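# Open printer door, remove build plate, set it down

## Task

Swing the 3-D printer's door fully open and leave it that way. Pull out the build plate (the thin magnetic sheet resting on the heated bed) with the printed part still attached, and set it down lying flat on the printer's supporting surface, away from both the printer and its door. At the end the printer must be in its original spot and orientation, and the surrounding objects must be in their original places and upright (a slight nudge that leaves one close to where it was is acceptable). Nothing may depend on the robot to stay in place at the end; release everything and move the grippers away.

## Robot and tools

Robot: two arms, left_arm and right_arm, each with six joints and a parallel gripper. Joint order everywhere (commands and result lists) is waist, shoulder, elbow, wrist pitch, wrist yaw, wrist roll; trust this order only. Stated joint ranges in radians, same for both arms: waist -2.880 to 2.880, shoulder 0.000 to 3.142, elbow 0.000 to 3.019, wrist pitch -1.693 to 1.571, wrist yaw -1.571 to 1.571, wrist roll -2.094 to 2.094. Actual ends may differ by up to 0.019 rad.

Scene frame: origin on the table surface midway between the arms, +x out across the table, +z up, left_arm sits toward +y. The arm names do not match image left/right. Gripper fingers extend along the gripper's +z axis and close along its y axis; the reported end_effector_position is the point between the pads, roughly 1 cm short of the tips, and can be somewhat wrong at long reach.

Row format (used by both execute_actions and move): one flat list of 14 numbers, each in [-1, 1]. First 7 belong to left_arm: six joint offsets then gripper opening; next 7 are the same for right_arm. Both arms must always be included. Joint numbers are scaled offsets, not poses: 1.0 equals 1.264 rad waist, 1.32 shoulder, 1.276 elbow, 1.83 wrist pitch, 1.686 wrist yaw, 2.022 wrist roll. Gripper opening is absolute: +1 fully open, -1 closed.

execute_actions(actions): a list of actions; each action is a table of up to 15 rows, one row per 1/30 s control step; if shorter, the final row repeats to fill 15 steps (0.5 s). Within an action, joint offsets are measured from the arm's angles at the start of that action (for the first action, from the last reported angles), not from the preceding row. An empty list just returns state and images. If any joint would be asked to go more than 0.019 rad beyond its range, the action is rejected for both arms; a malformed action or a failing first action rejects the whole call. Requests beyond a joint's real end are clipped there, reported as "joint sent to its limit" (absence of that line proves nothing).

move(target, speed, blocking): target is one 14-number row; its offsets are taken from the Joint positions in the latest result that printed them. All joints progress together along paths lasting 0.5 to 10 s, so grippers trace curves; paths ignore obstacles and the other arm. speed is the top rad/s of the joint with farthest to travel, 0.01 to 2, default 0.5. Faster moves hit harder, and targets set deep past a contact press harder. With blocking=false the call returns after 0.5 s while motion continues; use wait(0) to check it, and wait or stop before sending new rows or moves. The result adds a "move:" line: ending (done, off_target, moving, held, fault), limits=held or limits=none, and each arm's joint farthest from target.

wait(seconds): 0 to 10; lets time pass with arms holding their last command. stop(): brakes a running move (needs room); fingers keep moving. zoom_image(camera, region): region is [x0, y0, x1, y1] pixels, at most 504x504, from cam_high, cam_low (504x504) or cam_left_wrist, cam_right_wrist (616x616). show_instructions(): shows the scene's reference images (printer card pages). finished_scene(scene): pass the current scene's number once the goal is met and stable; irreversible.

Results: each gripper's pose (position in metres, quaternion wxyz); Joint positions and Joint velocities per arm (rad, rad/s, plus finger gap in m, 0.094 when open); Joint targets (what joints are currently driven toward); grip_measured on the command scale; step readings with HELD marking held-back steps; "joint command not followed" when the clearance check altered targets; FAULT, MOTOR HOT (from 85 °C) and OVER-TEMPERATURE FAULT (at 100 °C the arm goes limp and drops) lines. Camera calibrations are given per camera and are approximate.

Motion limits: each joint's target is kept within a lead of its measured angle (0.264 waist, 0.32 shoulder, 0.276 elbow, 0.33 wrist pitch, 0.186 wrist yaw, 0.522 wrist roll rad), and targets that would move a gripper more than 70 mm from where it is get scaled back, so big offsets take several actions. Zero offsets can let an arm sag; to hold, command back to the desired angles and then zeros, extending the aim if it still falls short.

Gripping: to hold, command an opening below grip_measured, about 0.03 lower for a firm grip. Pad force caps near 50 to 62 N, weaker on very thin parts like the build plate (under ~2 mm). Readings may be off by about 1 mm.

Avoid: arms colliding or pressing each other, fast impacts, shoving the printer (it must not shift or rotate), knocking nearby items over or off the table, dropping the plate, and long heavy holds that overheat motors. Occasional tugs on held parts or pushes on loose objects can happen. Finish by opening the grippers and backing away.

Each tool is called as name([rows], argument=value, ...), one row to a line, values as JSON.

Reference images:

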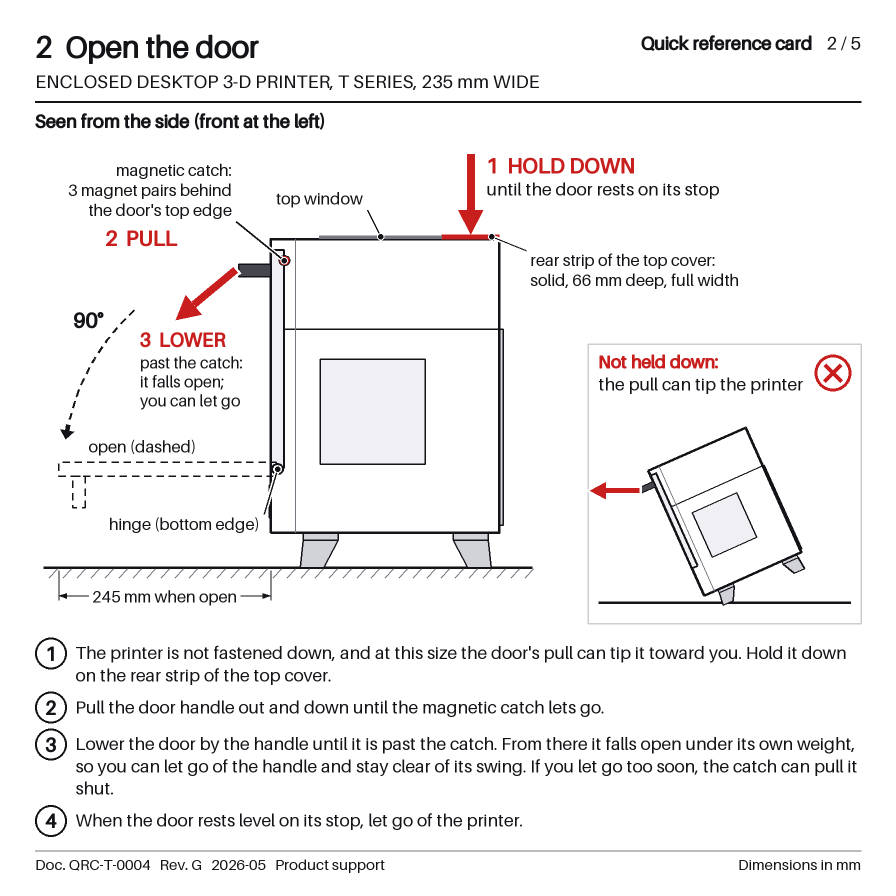

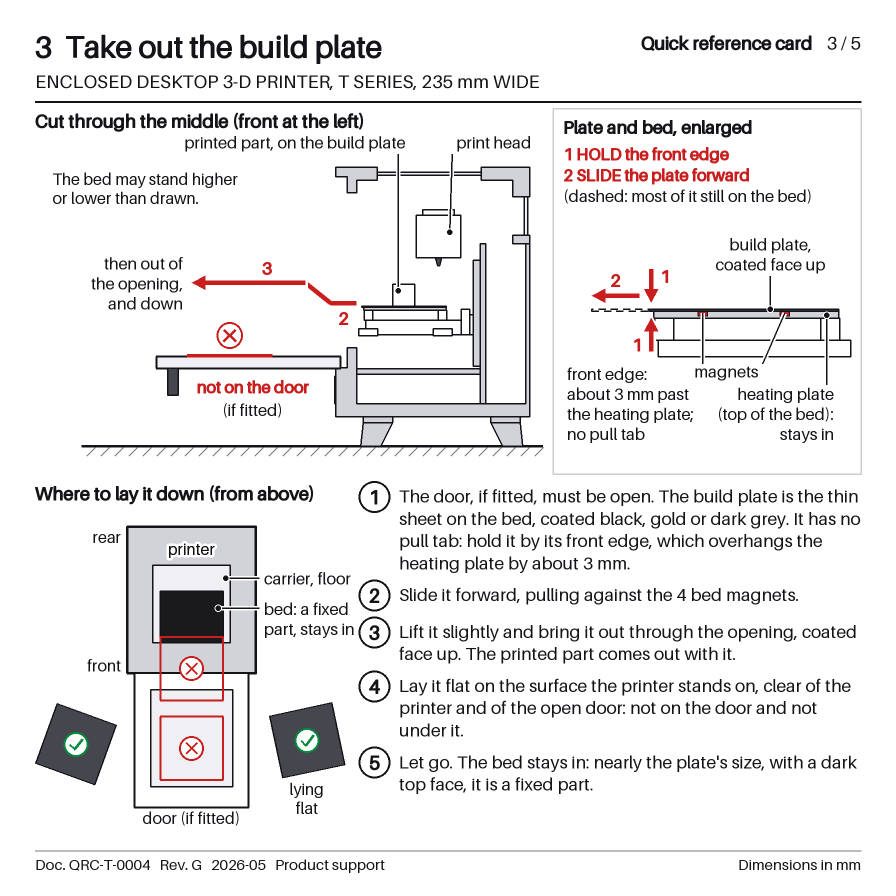

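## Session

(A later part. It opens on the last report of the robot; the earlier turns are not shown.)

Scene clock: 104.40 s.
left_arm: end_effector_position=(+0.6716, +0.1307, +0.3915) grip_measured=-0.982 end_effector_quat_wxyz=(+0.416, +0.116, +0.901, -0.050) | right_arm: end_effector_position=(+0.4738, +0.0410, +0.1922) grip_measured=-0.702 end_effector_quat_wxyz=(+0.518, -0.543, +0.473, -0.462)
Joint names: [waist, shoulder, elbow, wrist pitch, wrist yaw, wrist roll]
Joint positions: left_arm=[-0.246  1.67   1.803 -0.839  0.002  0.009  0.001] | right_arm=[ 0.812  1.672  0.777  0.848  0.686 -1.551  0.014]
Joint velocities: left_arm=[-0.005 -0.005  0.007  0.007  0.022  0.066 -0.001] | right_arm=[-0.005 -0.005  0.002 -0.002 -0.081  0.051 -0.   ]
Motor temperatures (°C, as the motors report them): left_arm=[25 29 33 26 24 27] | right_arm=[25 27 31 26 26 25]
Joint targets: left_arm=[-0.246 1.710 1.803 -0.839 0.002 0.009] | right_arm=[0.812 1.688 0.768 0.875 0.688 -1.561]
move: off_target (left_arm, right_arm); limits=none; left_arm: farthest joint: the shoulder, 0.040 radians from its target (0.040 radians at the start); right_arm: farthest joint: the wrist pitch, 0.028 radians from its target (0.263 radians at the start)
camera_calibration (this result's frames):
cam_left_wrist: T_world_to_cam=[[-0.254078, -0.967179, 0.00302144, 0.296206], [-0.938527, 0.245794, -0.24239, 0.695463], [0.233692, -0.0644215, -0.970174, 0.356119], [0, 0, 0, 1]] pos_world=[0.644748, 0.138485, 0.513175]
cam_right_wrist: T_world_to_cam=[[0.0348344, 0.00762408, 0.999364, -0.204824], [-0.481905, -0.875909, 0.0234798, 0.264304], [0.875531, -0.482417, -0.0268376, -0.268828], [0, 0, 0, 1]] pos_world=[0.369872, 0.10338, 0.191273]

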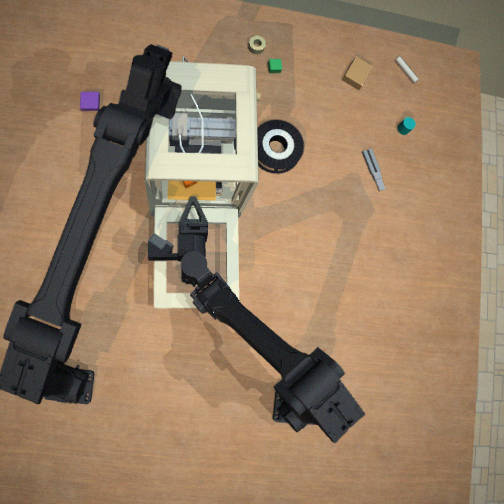

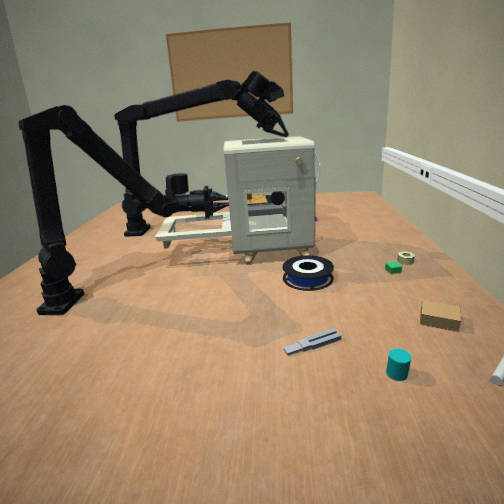

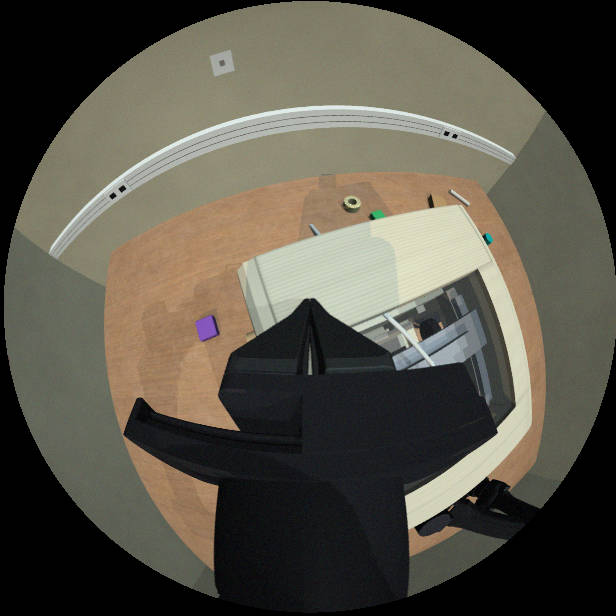

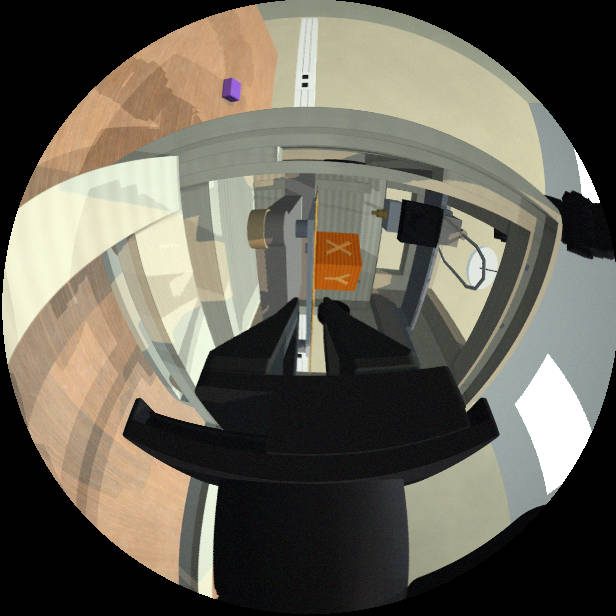

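execute_actions([
  [[0,0.03,0,0,0,0,-1, -0.010,0.011,0.043,0.012,0,0,-0.7],[0,0.03,0,0,0,0,-1, -0.012,0.013,0.047,0.012,-0.002,0,-0.7],[0,0.03,0,0,0,0,-1, -0.014,0.015,0.050,0.012,-0.003,0,-0.7],[0,0.03,0,0,0,0,-1, -0.015,0.017,0.053,0.012,-0.004,0,-0.7],[0,0.03,0,0,0,0,-1, -0.017,0.019,0.056,0.012,-0.005,0,-0.7],[0,0.03,0,0,0,0,-1, -0.018,0.021,0.059,0.012,-0.006,0,-0.7],[0,0.03,0,0,0,0,-1, -0.020,0.023,0.062,0.012,-0.008,0,-0.7],[0,0.03,0,0,0,0,-1, -0.022,0.025,0.065,0.012,-0.009,0,-0.7],[0,0.03,0,0,0,0,-1, -0.023,0.027,0.068,0.012,-0.010,0,-0.7],[0,0.03,0,0,0,0,-1, -0.025,0.029,0.071,0.012,-0.012,0,-0.7],[0,0.03,0,0,0,0,-1, -0.027,0.031,0.075,0.012,-0.014,0,-0.7]],
])

wait(seconds=0.5)

zoom_image(camera="cam_right_wrist", region=[230, 180, 390, 340])

Scene clock: 107.03 s.
left_arm: end_effector_position=(+0.6716, +0.1307, +0.3915) grip_measured=-0.982 end_effector_quat_wxyz=(+0.416, +0.116, +0.901, -0.050) | right_arm: end_effector_position=(+0.4906, +0.0442, +0.1964) grip_measured=-0.702 end_effector_quat_wxyz=(+0.524, -0.537, +0.473, -0.462)
Joint names: [waist, shoulder, elbow, wrist pitch, wrist yaw, wrist roll]
Joint positions: left_arm=[-0.246  1.67   1.803 -0.839  0.002  0.009  0.001] | right_arm=[ 0.79   1.697  0.817  0.848  0.665 -1.552  0.014]
Joint velocities: left_arm=[-0.005 -0.005  0.027  0.007 -0.051 -0.007 -0.001] | right_arm=[-0.034 -0.005 -0.007 -0.007  0.007 -0.037 -0.001]
Motor temperatures (°C, as the motors report them): left_arm=[25 29 34 26 24 27] | right_arm=[25 27 31 26 26 25]
Joint targets: left_arm=[-0.246 1.710 1.803 -0.839 0.002 0.009] | right_arm=[0.778 1.713 0.872 0.870 0.662 -1.551]
Step readings (joint positions):
0: left_arm=[-0.246 1.670 1.803 -0.839 0.002 0.009] | right_arm=[0.812 1.672 0.777 0.848 0.686 -1.552]
1: left_arm=[-0.246 1.670 1.803 -0.839 0.002 0.009] | right_arm=[0.812 1.672 0.777 0.848 0.686 -1.552]
2: left_arm=[-0.246 1.670 1.803 -0.839 0.002 0.009] | right_arm=[0.812 1.672 0.777 0.848 0.685 -1.552]
4: left_arm=[-0.246 1.670 1.803 -0.839 0.002 0.009] | right_arm=[0.811 1.673 0.778 0.848 0.682 -1.552]
8: left_arm=[-0.246 1.670 1.803 -0.839 0.002 0.009] | right_arm=[0.806 1.682 0.794 0.848 0.674 -1.552]
15: Joint positions above
camera_calibration (this result's frames):
cam_left_wrist: T_world_to_cam=[[-0.254078, -0.967179, 0.00302144, 0.296206], [-0.938527, 0.245794, -0.24239, 0.695463], [0.233692, -0.0644215, -0.970174, 0.356119], [0, 0, 0, 1]] pos_world=[0.644748, 0.138485, 0.513175]
cam_right_wrist: T_world_to_cam=[[0.0245129, -0.00383168, 0.999692, -0.204076], [-0.482742, -0.875721, 0.00848056, 0.27842], [0.875419, -0.482802, -0.0233162, -0.282482], [0, 0, 0, 1]] pos_world=[0.386698, 0.106654, 0.195065]

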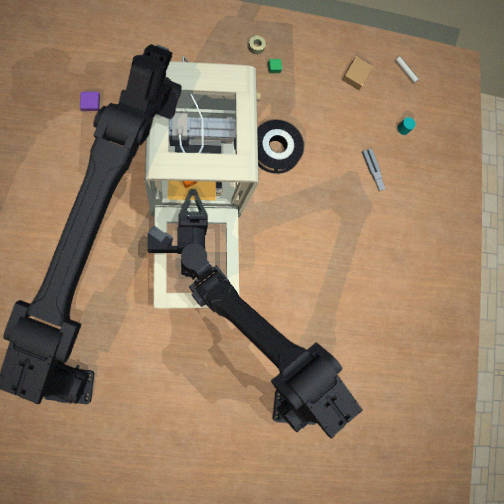

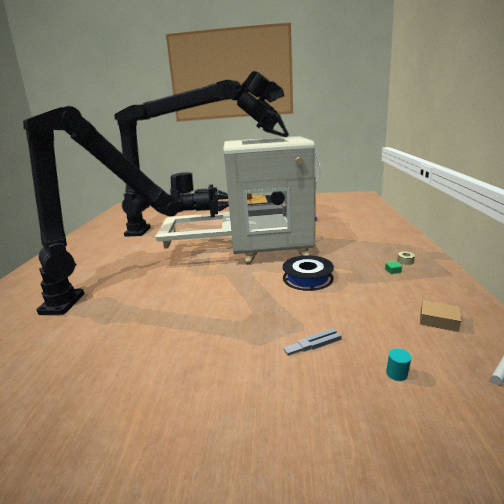

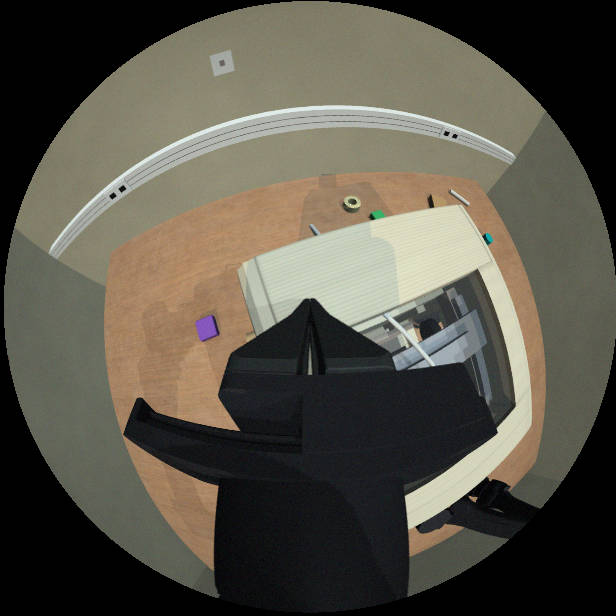

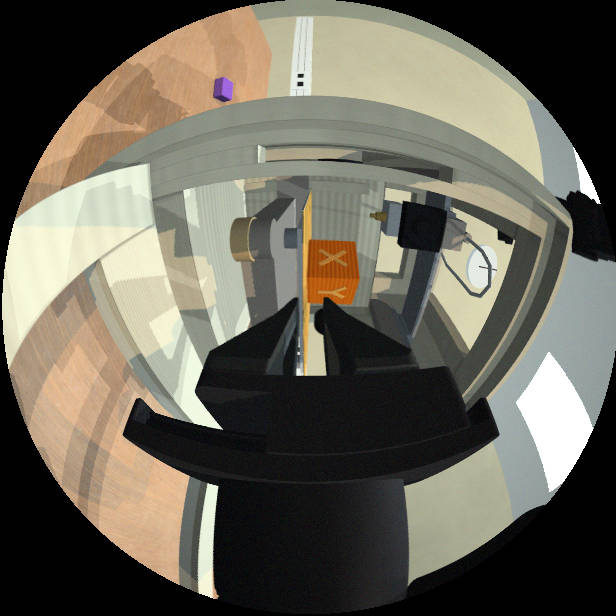

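Scene clock: 107.53 s.
left_arm: end_effector_position=(+0.6716, +0.1307, +0.3915) grip_measured=-0.982 end_effector_quat_wxyz=(+0.416, +0.116, +0.901, -0.050) | right_arm: end_effector_position=(+0.4909, +0.0440, +0.1966) grip_measured=-0.702 end_effector_quat_wxyz=(+0.524, -0.537, +0.473, -0.462)
Joint names: [waist, shoulder, elbow, wrist pitch, wrist yaw, wrist roll]
Joint positions: left_arm=[-0.246  1.67   1.803 -0.839  0.002  0.009  0.001] | right_arm=[ 0.79   1.697  0.818  0.848  0.664 -1.552  0.014]
Joint velocities: left_arm=[-0.015 -0.005 -0.012 -0.012  0.037  0.037 -0.   ] | right_arm=[-0.005 -0.005 -0.012 -0.012  0.037 -0.066 -0.   ]
Motor temperatures (°C, as the motors report them): left_arm=[25 29 34 26 24 27] | right_arm=[25 27 31 26 26 25]
Joint targets: left_arm=[-0.246 1.710 1.803 -0.839 0.002 0.009] | right_arm=[0.778 1.713 0.873 0.870 0.662 -1.551]
wait: 0.50 s; at rest by 0.17 s
camera_calibration (this result's frames):
cam_left_wrist: T_world_to_cam=[[-0.254078, -0.967179, 0.00302144, 0.296206], [-0.938527, 0.245794, -0.24239, 0.695463], [0.233692, -0.0644215, -0.970174, 0.356119], [0, 0, 0, 1]] pos_world=[0.644748, 0.138485, 0.513175]
cam_right_wrist: T_world_to_cam=[[0.0242517, -0.00412047, 0.999697, -0.204116], [-0.483079, -0.875539, 0.00811028, 0.278611], [0.875241, -0.483129, -0.0232238, -0.282798], [0, 0, 0, 1]] pos_world=[0.387058, 0.106466, 0.195227]

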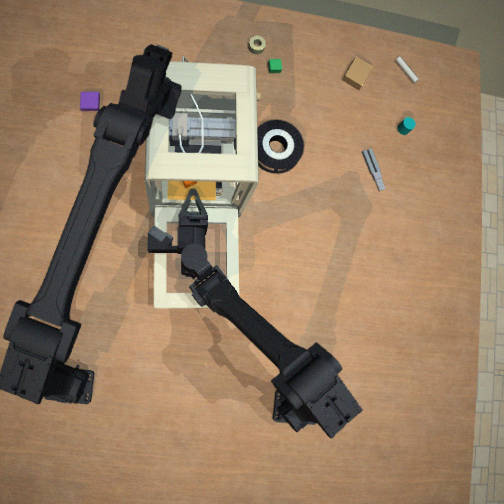

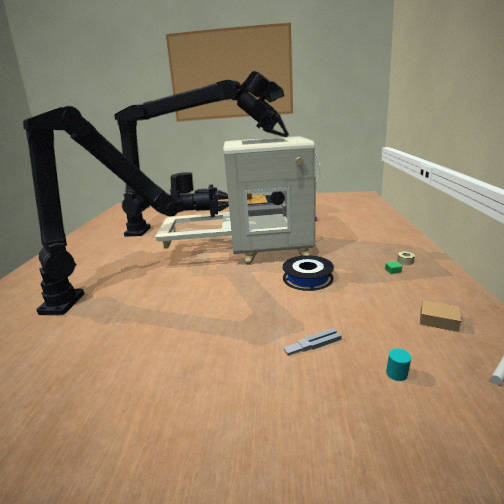

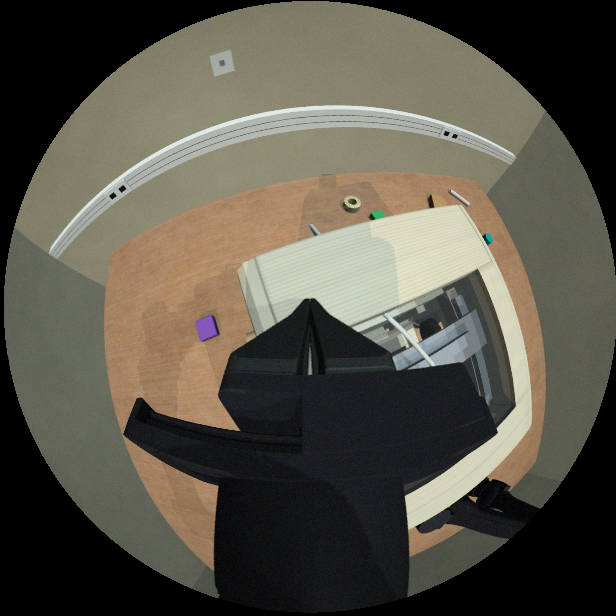

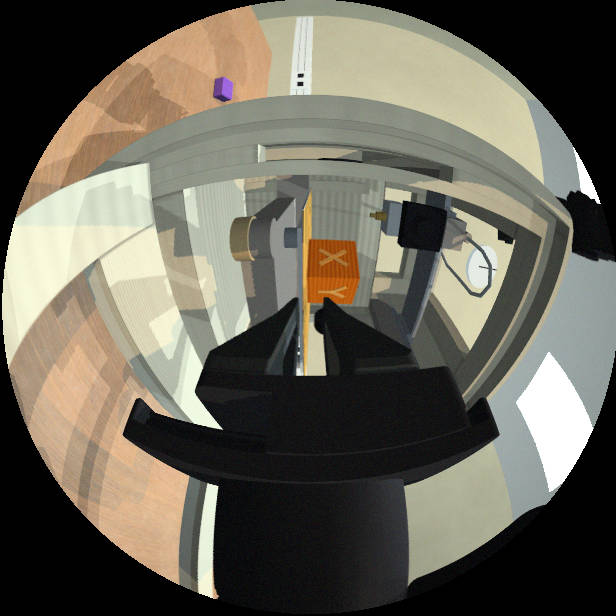

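Region (230, 180, 390, 340) of cam_right_wrist's 616x616 image, scaled by 3.150, with more detail than that image has.

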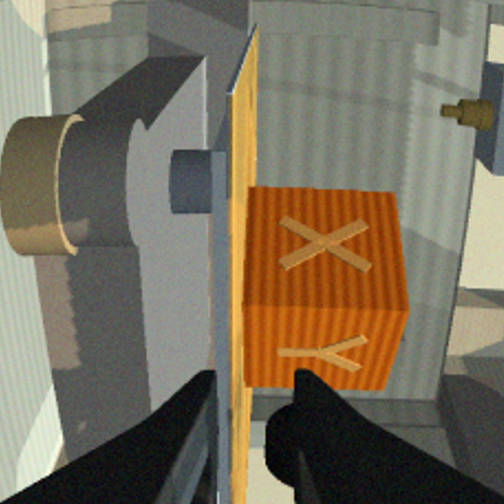

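execute_actions([
  [[0,0.06,-0.02,0,0,0,-1, 0,0.0165,0.03,0,0,0,-0.7]],
  [[0,0.06,-0.02,0,0,0,-1, 0,0,0,0,0,0,-1]],
  [[0,0.06,-0.02,0,0,0,-1, 0,0,0,0,0,0,-1]],
])

move(target=[0,0.06,-0.02,0,0,0,-1, 0.105,-0.09,-0.118,0.052,0.073,-0.005,-1], speed=0.05)

Scene clock: 110.57 s.
left_arm: end_effector_position=(+0.6765, +0.1294, +0.3895) grip_measured=-0.982 end_effector_quat_wxyz=(+0.421, +0.115, +0.898, -0.051) | right_arm: end_effector_position=(+0.4911, +0.0442, +0.1935) grip_measured=-0.990 end_effector_quat_wxyz=(+0.522, -0.539, +0.474, -0.462)
Joint names: [waist, shoulder, elbow, wrist pitch, wrist yaw, wrist roll]
Joint positions: left_arm=[-0.246  1.678  1.802 -0.819  0.002  0.009  0.001] | right_arm=[ 0.79   1.703  0.818  0.848  0.664 -1.551  0.   ]
Joint velocities: left_arm=[ 0.005 -0.024  0.007  0.002  0.022 -0.051  0.   ] | right_arm=[-0.005  0.005  0.012 -0.017 -0.051 -0.022 -0.   ]
Motor temperatures (°C, as the motors report them): left_arm=[25 29 34 26 24 27] | right_arm=[25 27 31 26 26 25]
Joint targets: left_arm=[-0.246 1.755 1.776 -0.826 0.002 0.009] | right_arm=[0.790 1.703 0.818 0.848 0.664 -1.551]
Step readings (joint positions; steps 1 to 15: 1st action; 16 to 30: 2nd action; 31 to 45: 3rd action):
0: left_arm=[-0.246 1.670 1.803 -0.839 0.002 0.009] | right_arm=[0.790 1.697 0.818 0.848 0.664 -1.552]
1: left_arm=[-0.246 1.672 1.802 -0.839 0.002 0.009] | right_arm=[0.790 1.698 0.818 0.848 0.664 -1.552]
2: left_arm=[-0.246 1.673 1.802 -0.837 0.002 0.009] | right_arm=[0.790 1.698 0.818 0.848 0.664 -1.552]
4: left_arm=[-0.246 1.673 1.802 -0.833 0.002 0.009] | right_arm=[0.790 1.699 0.818 0.848 0.664 -1.552]
8: left_arm=[-0.246 1.673 1.802 -0.833 0.002 0.009] | right_arm=[0.790 1.702 0.818 0.848 0.664 -1.552]
15: left_arm=[-0.246 1.673 1.802 -0.833 0.002 0.009] | right_arm=[0.790 1.703 0.818 0.848 0.664 -1.552]
16: left_arm=[-0.246 1.674 1.802 -0.832 0.002 0.009] | right_arm=[0.790 1.703 0.818 0.848 0.664 -1.552]
17: left_arm=[-0.246 1.674 1.802 -0.831 0.002 0.009] | right_arm=[0.790 1.703 0.818 0.848 0.664 -1.552]
19: left_arm=[-0.246 1.675 1.802 -0.827 0.002 0.009] | right_arm=[0.790 1.703 0.818 0.848 0.664 -1.552]
23: left_arm=[-0.246 1.676 1.802 -0.826 0.002 0.009] | right_arm=[0.790 1.703 0.818 0.848 0.664 -1.552]
30: left_arm=[-0.246 1.676 1.802 -0.826 0.002 0.009] | right_arm=[0.790 1.703 0.818 0.848 0.664 -1.551]
31: left_arm=[-0.246 1.676 1.802 -0.825 0.002 0.009] | right_arm=[0.790 1.703 0.818 0.848 0.664 -1.551]
32: left_arm=[-0.246 1.676 1.802 -0.824 0.002 0.009] | right_arm=[0.790 1.703 0.818 0.848 0.664 -1.551]
34: left_arm=[-0.246 1.677 1.802 -0.821 0.002 0.009] | right_arm=[0.790 1.703 0.818 0.848 0.664 -1.551]
38: left_arm=[-0.246 1.678 1.802 -0.819 0.002 0.009] | right_arm=[0.790 1.703 0.818 0.848 0.664 -1.551]
45: Joint positions above
camera_calibration (this result's frames):
cam_left_wrist: T_world_to_cam=[[-0.254111, -0.967171, 0.00289554, 0.296338], [-0.935775, 0.245103, -0.253476, 0.702441], [0.244445, -0.0671205, -0.967337, 0.344932], [0, 0, 0, 1]] pos_world=[0.648312, 0.137591, 0.51086]
cam_right_wrist: T_world_to_cam=[[0.0280581, -0.000707679, 0.999606, -0.20309], [-0.483048, -0.875498, 0.0129389, 0.278015], [0.875144, -0.48322, -0.0249067, -0.282585], [0, 0, 0, 1]] pos_world=[0.387296, 0.106707, 0.192375]

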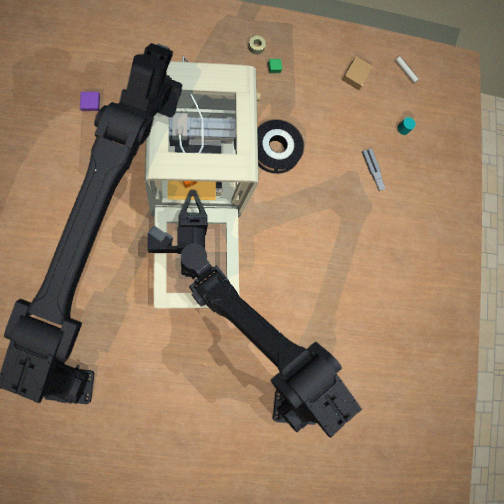

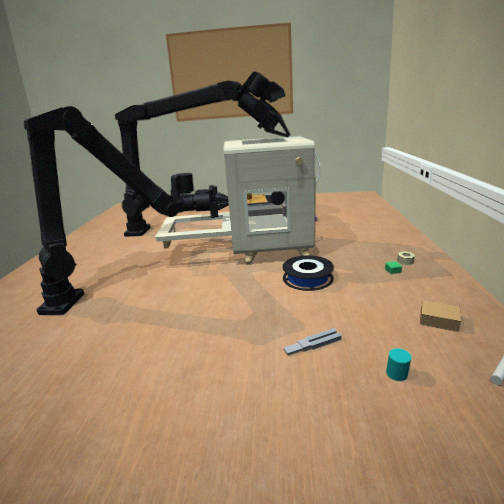

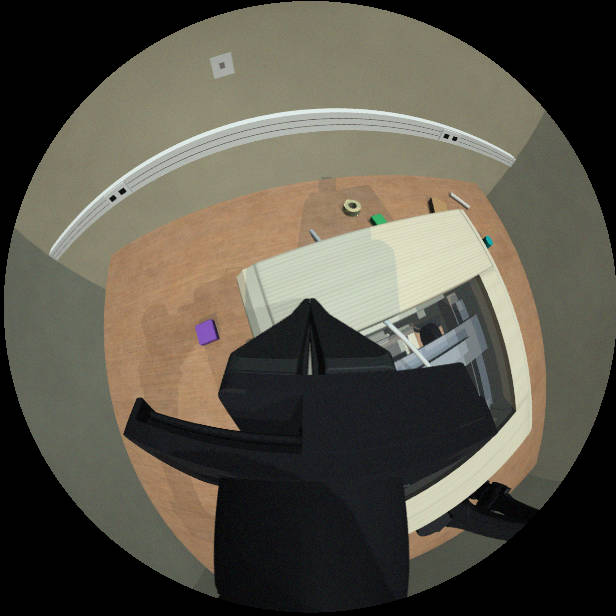

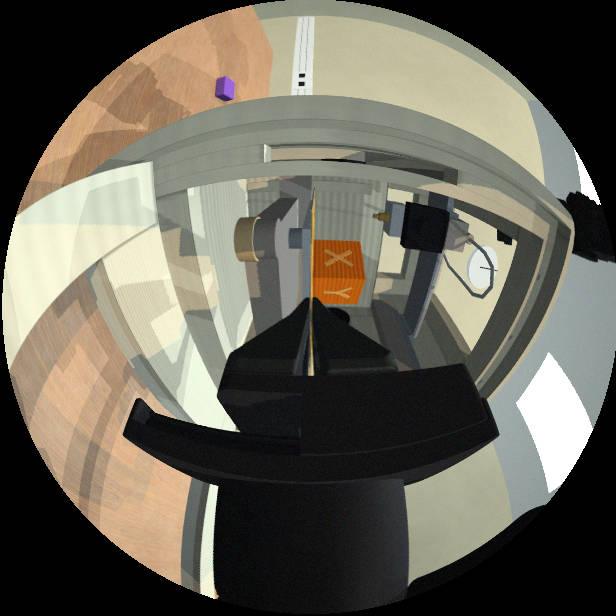

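Scene clock: 113.87 s.
left_arm: end_effector_position=(+0.6779, +0.1291, +0.3896) grip_measured=-0.982 end_effector_quat_wxyz=(+0.423, +0.115, +0.897, -0.051) | right_arm: end_effector_position=(+0.4204, +0.0402, +0.1938) grip_measured=-0.990 end_effector_quat_wxyz=(+0.526, -0.533, +0.473, -0.464)
Joint names: [waist, shoulder, elbow, wrist pitch, wrist yaw, wrist roll]
Joint positions: left_arm=[-0.246  1.679  1.801 -0.812  0.002  0.009  0.001] | right_arm=[ 0.908  1.611  0.674  0.914  0.785 -1.551  0.   ]
Joint velocities: left_arm=[ 0.005  0.005 -0.012 -0.017 -0.007 -0.007  0.   ] | right_arm=[-0.005  0.005 -0.007 -0.002 -0.037  0.022 -0.   ]
Motor temperatures (°C, as the motors report them): left_arm=[25 29 34 26 24 27] | right_arm=[25 27 31 26 26 25]
Joint targets: left_arm=[-0.246 1.757 1.776 -0.819 0.002 0.009] | right_arm=[0.922 1.584 0.667 0.943 0.787 -1.561]
move: off_target (left_arm, right_arm); limits=none; left_arm: farthest joint: the shoulder, 0.078 radians from its target (0.080 radians at the start); right_arm: farthest joint: the wrist pitch, 0.029 radians from its target (0.095 radians at the start)
camera_calibration (this result's frames):
cam_left_wrist: T_world_to_cam=[[-0.254124, -0.967167, 0.00284086, 0.296383], [-0.934544, 0.244794, -0.25827, 0.704912], [0.249095, -0.0682876, -0.966069, 0.341121], [0, 0, 0, 1]] pos_world=[0.649118, 0.137389, 0.510762]
cam_right_wrist: T_world_to_cam=[[0.0160517, -0.00931911, 0.999828, -0.196053], [-0.485755, -0.874095, -0.000348625, 0.243985], [0.873947, -0.485666, -0.0185575, -0.223236], [0, 0, 0, 1]] pos_world=[0.31676, 0.103021, 0.191961]

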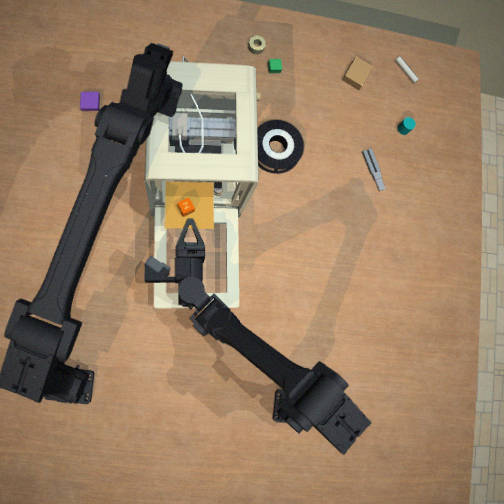

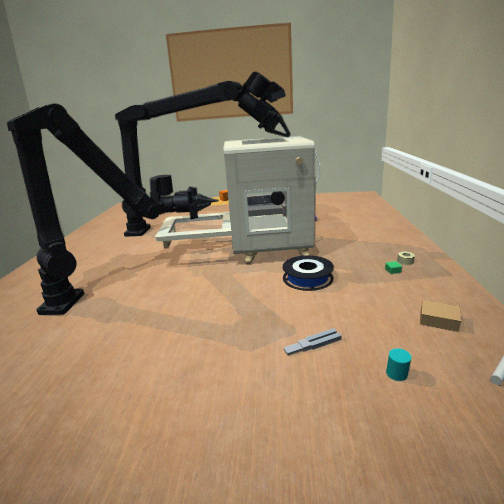

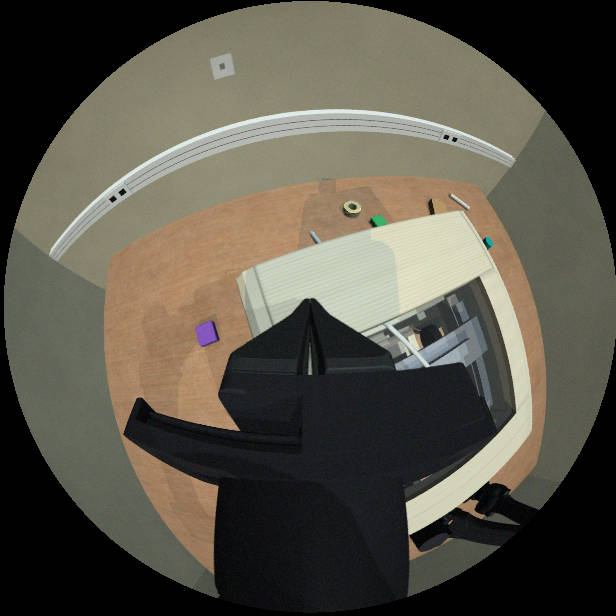

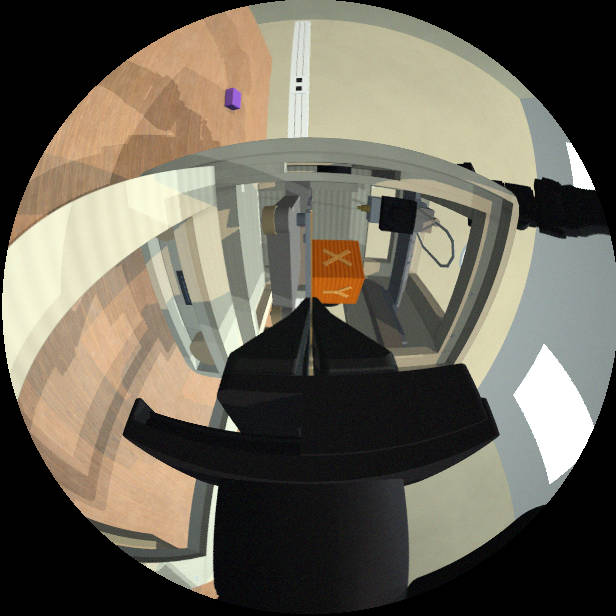

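move(target=[0,0.03,-0.01,0,0,0,-1, 0.16,-0.148,-0.119,0.01,0.111,0,-1], speed=0.1)

move(target=[0,-0.1,0.1,0,0,0,-1, 0,0,0.02,0.01,0.31,0,-1], speed=0.25)

move(target=[0.2,-0.35,-0.5,0.3,0,0,-1, -0.56,0,0.02,0.01,0,0,-1], speed=0.3)

Scene clock: 124.33 s.
left_arm: end_effector_position=(+0.6772, +0.1292, +0.3914) grip_measured=-0.982 end_effector_quat_wxyz=(+0.425, +0.115, +0.896, -0.051) | right_arm: end_effector_position=(+0.3290, +0.0310, +0.2113) grip_measured=-0.990 end_effector_quat_wxyz=(+0.535, -0.527, +0.472, -0.462)
Joint names: [waist, shoulder, elbow, wrist pitch, wrist yaw, wrist roll]
Joint positions: left_arm=[-0.246  1.676  1.801 -0.811  0.002  0.009  0.001] | right_arm=[ 1.098  1.442  0.526  0.914  0.97  -1.551  0.   ]
Joint velocities: left_arm=[-0.005 -0.015 -0.002 -0.002  0.022  0.051  0.001] | right_arm=[-0.005  0.005  0.002 -0.002 -0.051 -0.022  0.001]
Motor temperatures (°C, as the motors report them): left_arm=[25 29 34 26 24 27] | right_arm=[25 27 30 26 26 25]
Joint targets: left_arm=[-0.246 1.719 1.788 -0.812 0.002 0.009] | right_arm=[1.110 1.415 0.522 0.932 0.973 -1.551]
move: off_target (left_arm, right_arm); limits=none; left_arm: farthest joint: the shoulder, 0.042 radians from its target (0.039 radians at the start); right_arm: farthest joint: the shoulder, 0.026 radians from its target (0.195 radians at the start)
camera_calibration (this result's frames):
cam_left_wrist: T_world_to_cam=[[-0.254134, -0.967165, 0.00280297, 0.296391], [-0.933678, 0.244577, -0.261585, 0.705455], [0.25231, -0.0690947, -0.965176, 0.340665], [0, 0, 0, 1]] pos_world=[0.648038, 0.13766, 0.512508]
cam_right_wrist: T_world_to_cam=[[0.00314639, -0.0253013, 0.999675, -0.207342], [-0.48094, -0.87651, -0.0206703, 0.194269], [0.876748, -0.480718, -0.0149262, -0.149343], [0, 0, 0, 1]] pos_world=[0.225021, 0.0932408, 0.209061]

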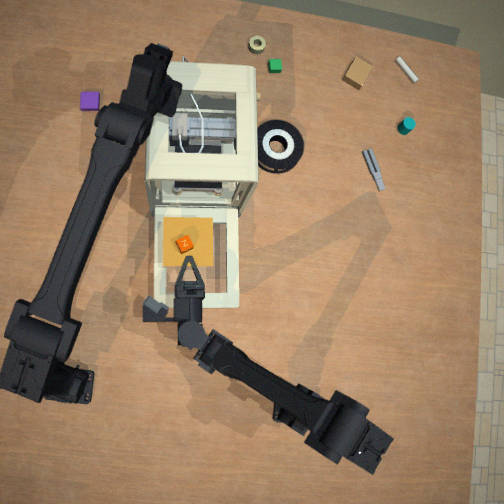

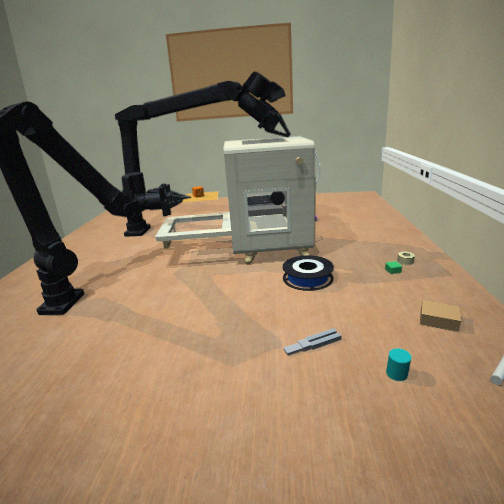

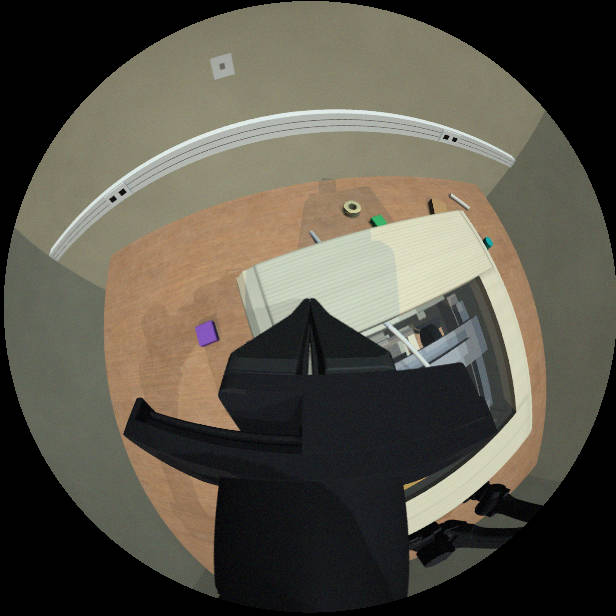

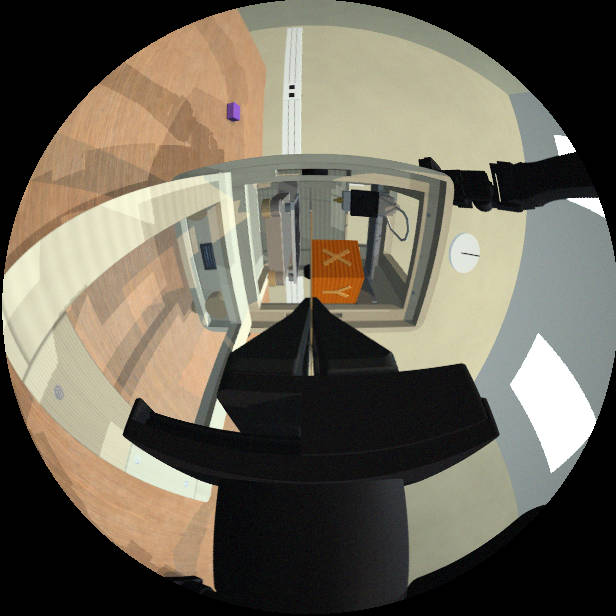

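Scene clock: 126.87 s.
left_arm: end_effector_position=(+0.6394, +0.1387, +0.5254) grip_measured=-0.982 end_effector_quat_wxyz=(+0.518, +0.109, +0.846, -0.062) | right_arm: end_effector_position=(+0.3173, -0.0566, +0.2115) grip_measured=-0.990 end_effector_quat_wxyz=(+0.398, -0.388, +0.591, -0.584)
Joint names: [waist, shoulder, elbow, wrist pitch, wrist yaw, wrist roll]
Joint positions: left_arm=[-0.246  1.545  1.883 -0.811  0.002  0.009  0.001] | right_arm=[ 1.098  1.442  0.526  0.914  1.49  -1.551  0.   ]
Joint velocities: left_arm=[ 0.015 -0.005 -0.012  0.002  0.022  0.007 -0.   ] | right_arm=[-0.015  0.005 -0.012 -0.012  0.066  0.007  0.   ]
Motor temperatures (°C, as the motors report them): left_arm=[25 29 34 26 24 27] | right_arm=[25 27 30 26 26 25]
Joint targets: left_arm=[-0.246 1.544 1.928 -0.811 0.002 0.009] | right_arm=[1.098 1.442 0.551 0.932 1.493 -1.551]
move: off_target (left_arm, right_arm); limits=none; left_arm: farthest joint: the elbow, 0.045 radians from its target (0.128 radians at the start); right_arm: farthest joint: the elbow, 0.026 radians from its target (0.026 radians at the start)
camera_calibration (this result's frames):
cam_left_wrist: T_world_to_cam=[[-0.254467, -0.967081, 0.000398345, 0.297049], [-0.858611, 0.225735, -0.460251, 0.761821], [0.445011, -0.117461, -0.887789, 0.32303], [0, 0, 0, 1]] pos_world=[0.585945, 0.153244, 0.637293]
cam_right_wrist: T_world_to_cam=[[-0.0107421, -0.0227096, 0.999684, -0.205167], [-0.852844, -0.521743, -0.0210165, 0.250068], [0.522055, -0.852801, -0.0137631, -0.0900139], [0, 0, 0, 1]] pos_world=[0.258057, 0.0490478, 0.209119]

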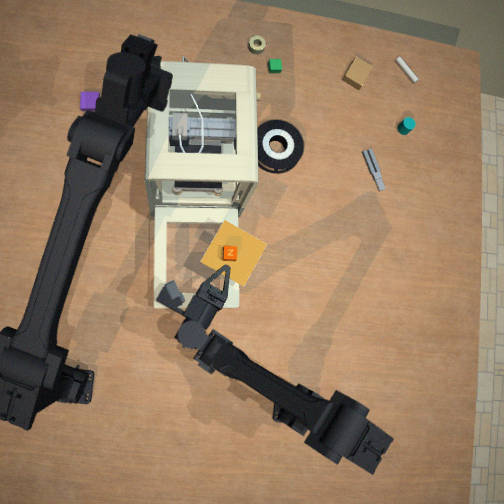

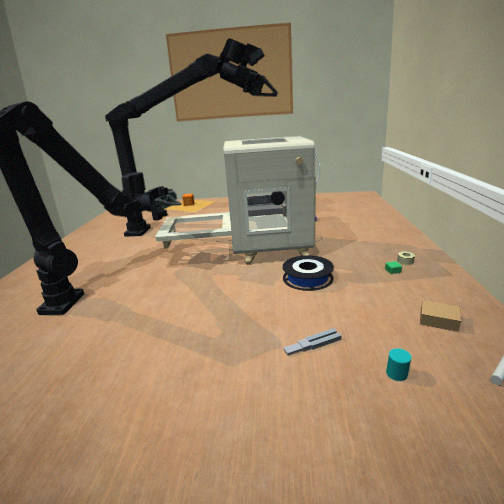

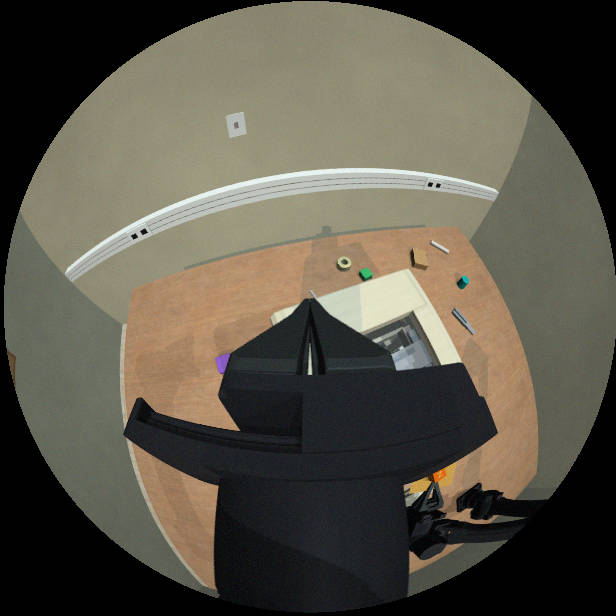

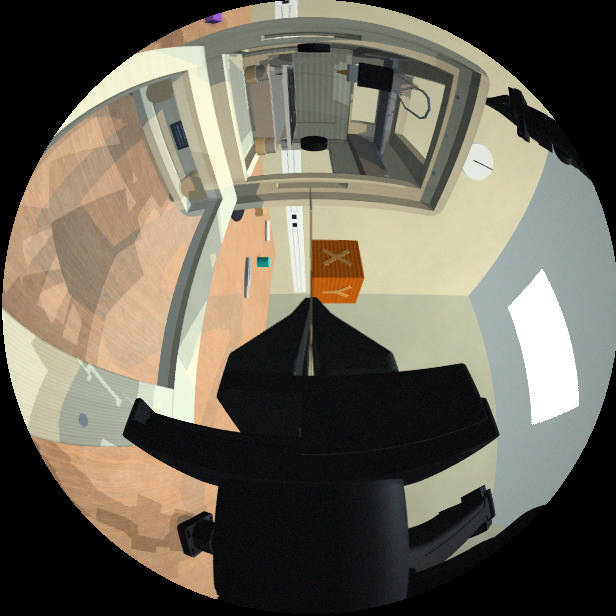

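Scene clock: 129.67 s.
left_arm: end_effector_position=(+0.5264, +0.2961, +0.5311) grip_measured=-0.982 end_effector_quat_wxyz=(+0.666, +0.006, +0.746, +0.000) | right_arm: end_effector_position=(+0.3994, -0.3190, +0.2115) grip_measured=-0.990 end_effector_quat_wxyz=(+0.173, -0.161, +0.689, -0.686)
Joint names: [waist, shoulder, elbow, wrist pitch, wrist yaw, wrist roll]
Joint positions: left_arm=[-0.006  1.085  1.249 -0.278  0.002  0.009  0.001] | right_arm=[ 0.396  1.442  0.526  0.914  1.49  -1.551  0.   ]
Joint velocities: left_arm=[ 0.005 -0.015 -0.007 -0.027 -0.022 -0.051 -0.001] | right_arm=[-0.005  0.005  0.007  0.002 -0.037  0.051 -0.   ]
Motor temperatures (°C, as the motors report them): left_arm=[25 29 34 26 24 27] | right_arm=[25 27 30 26 26 25]
Joint targets: left_arm=[0.007 1.083 1.245 -0.262 0.002 0.009] | right_arm=[0.390 1.442 0.551 0.932 1.490 -1.551]
move: off_target (right_arm); limits=none; left_arm: farthest joint: the wrist pitch, 0.016 radians from its target (0.549 radians at the start); right_arm: farthest joint: the elbow, 0.026 radians from its target (0.026 radians at the start)
camera_calibration (this result's frames):
cam_left_wrist: T_world_to_cam=[[-0.0167628, -0.999853, -0.00362258, 0.307193], [-0.669671, 0.0139175, -0.742528, 0.745135], [0.742469, -0.0100209, -0.669806, 0.0926554], [0, 0, 0, 1]] pos_world=[0.435351, 0.297706, 0.616457]
cam_right_wrist: T_world_to_cam=[[-0.0228659, -0.0104052, 0.999684, -0.201475], [-0.988117, 0.152259, -0.0210165, 0.452268], [-0.151992, -0.988286, -0.0137631, -0.130659], [0, 0, 0, 1]] pos_world=[0.422428, -0.200087, 0.209119]

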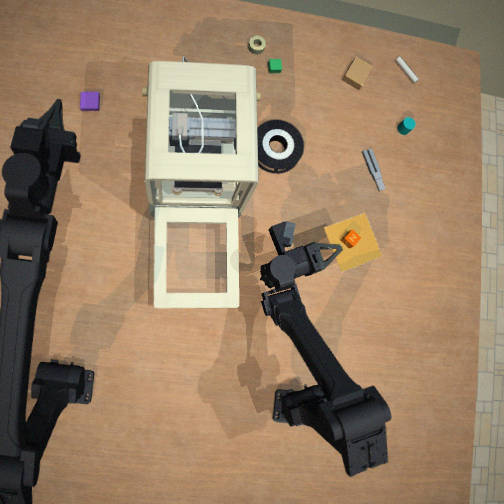

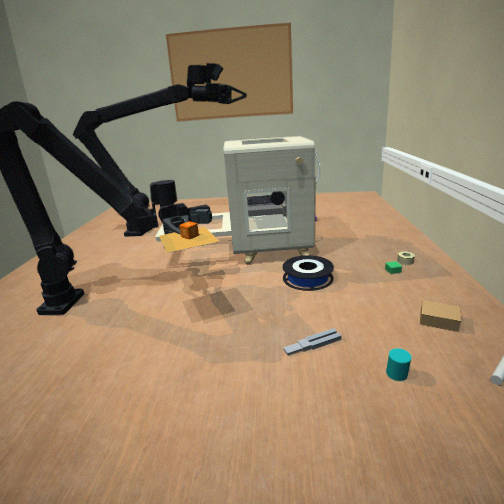

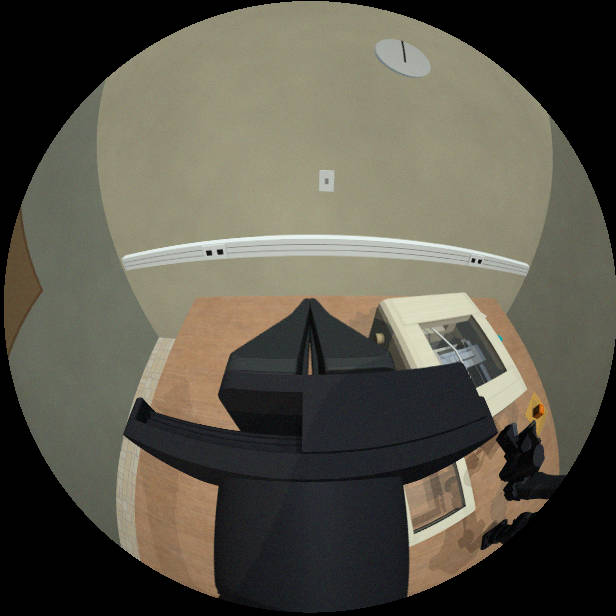

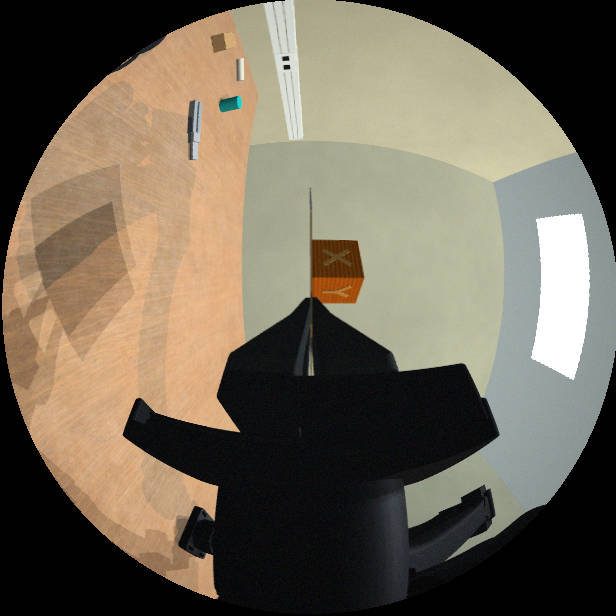

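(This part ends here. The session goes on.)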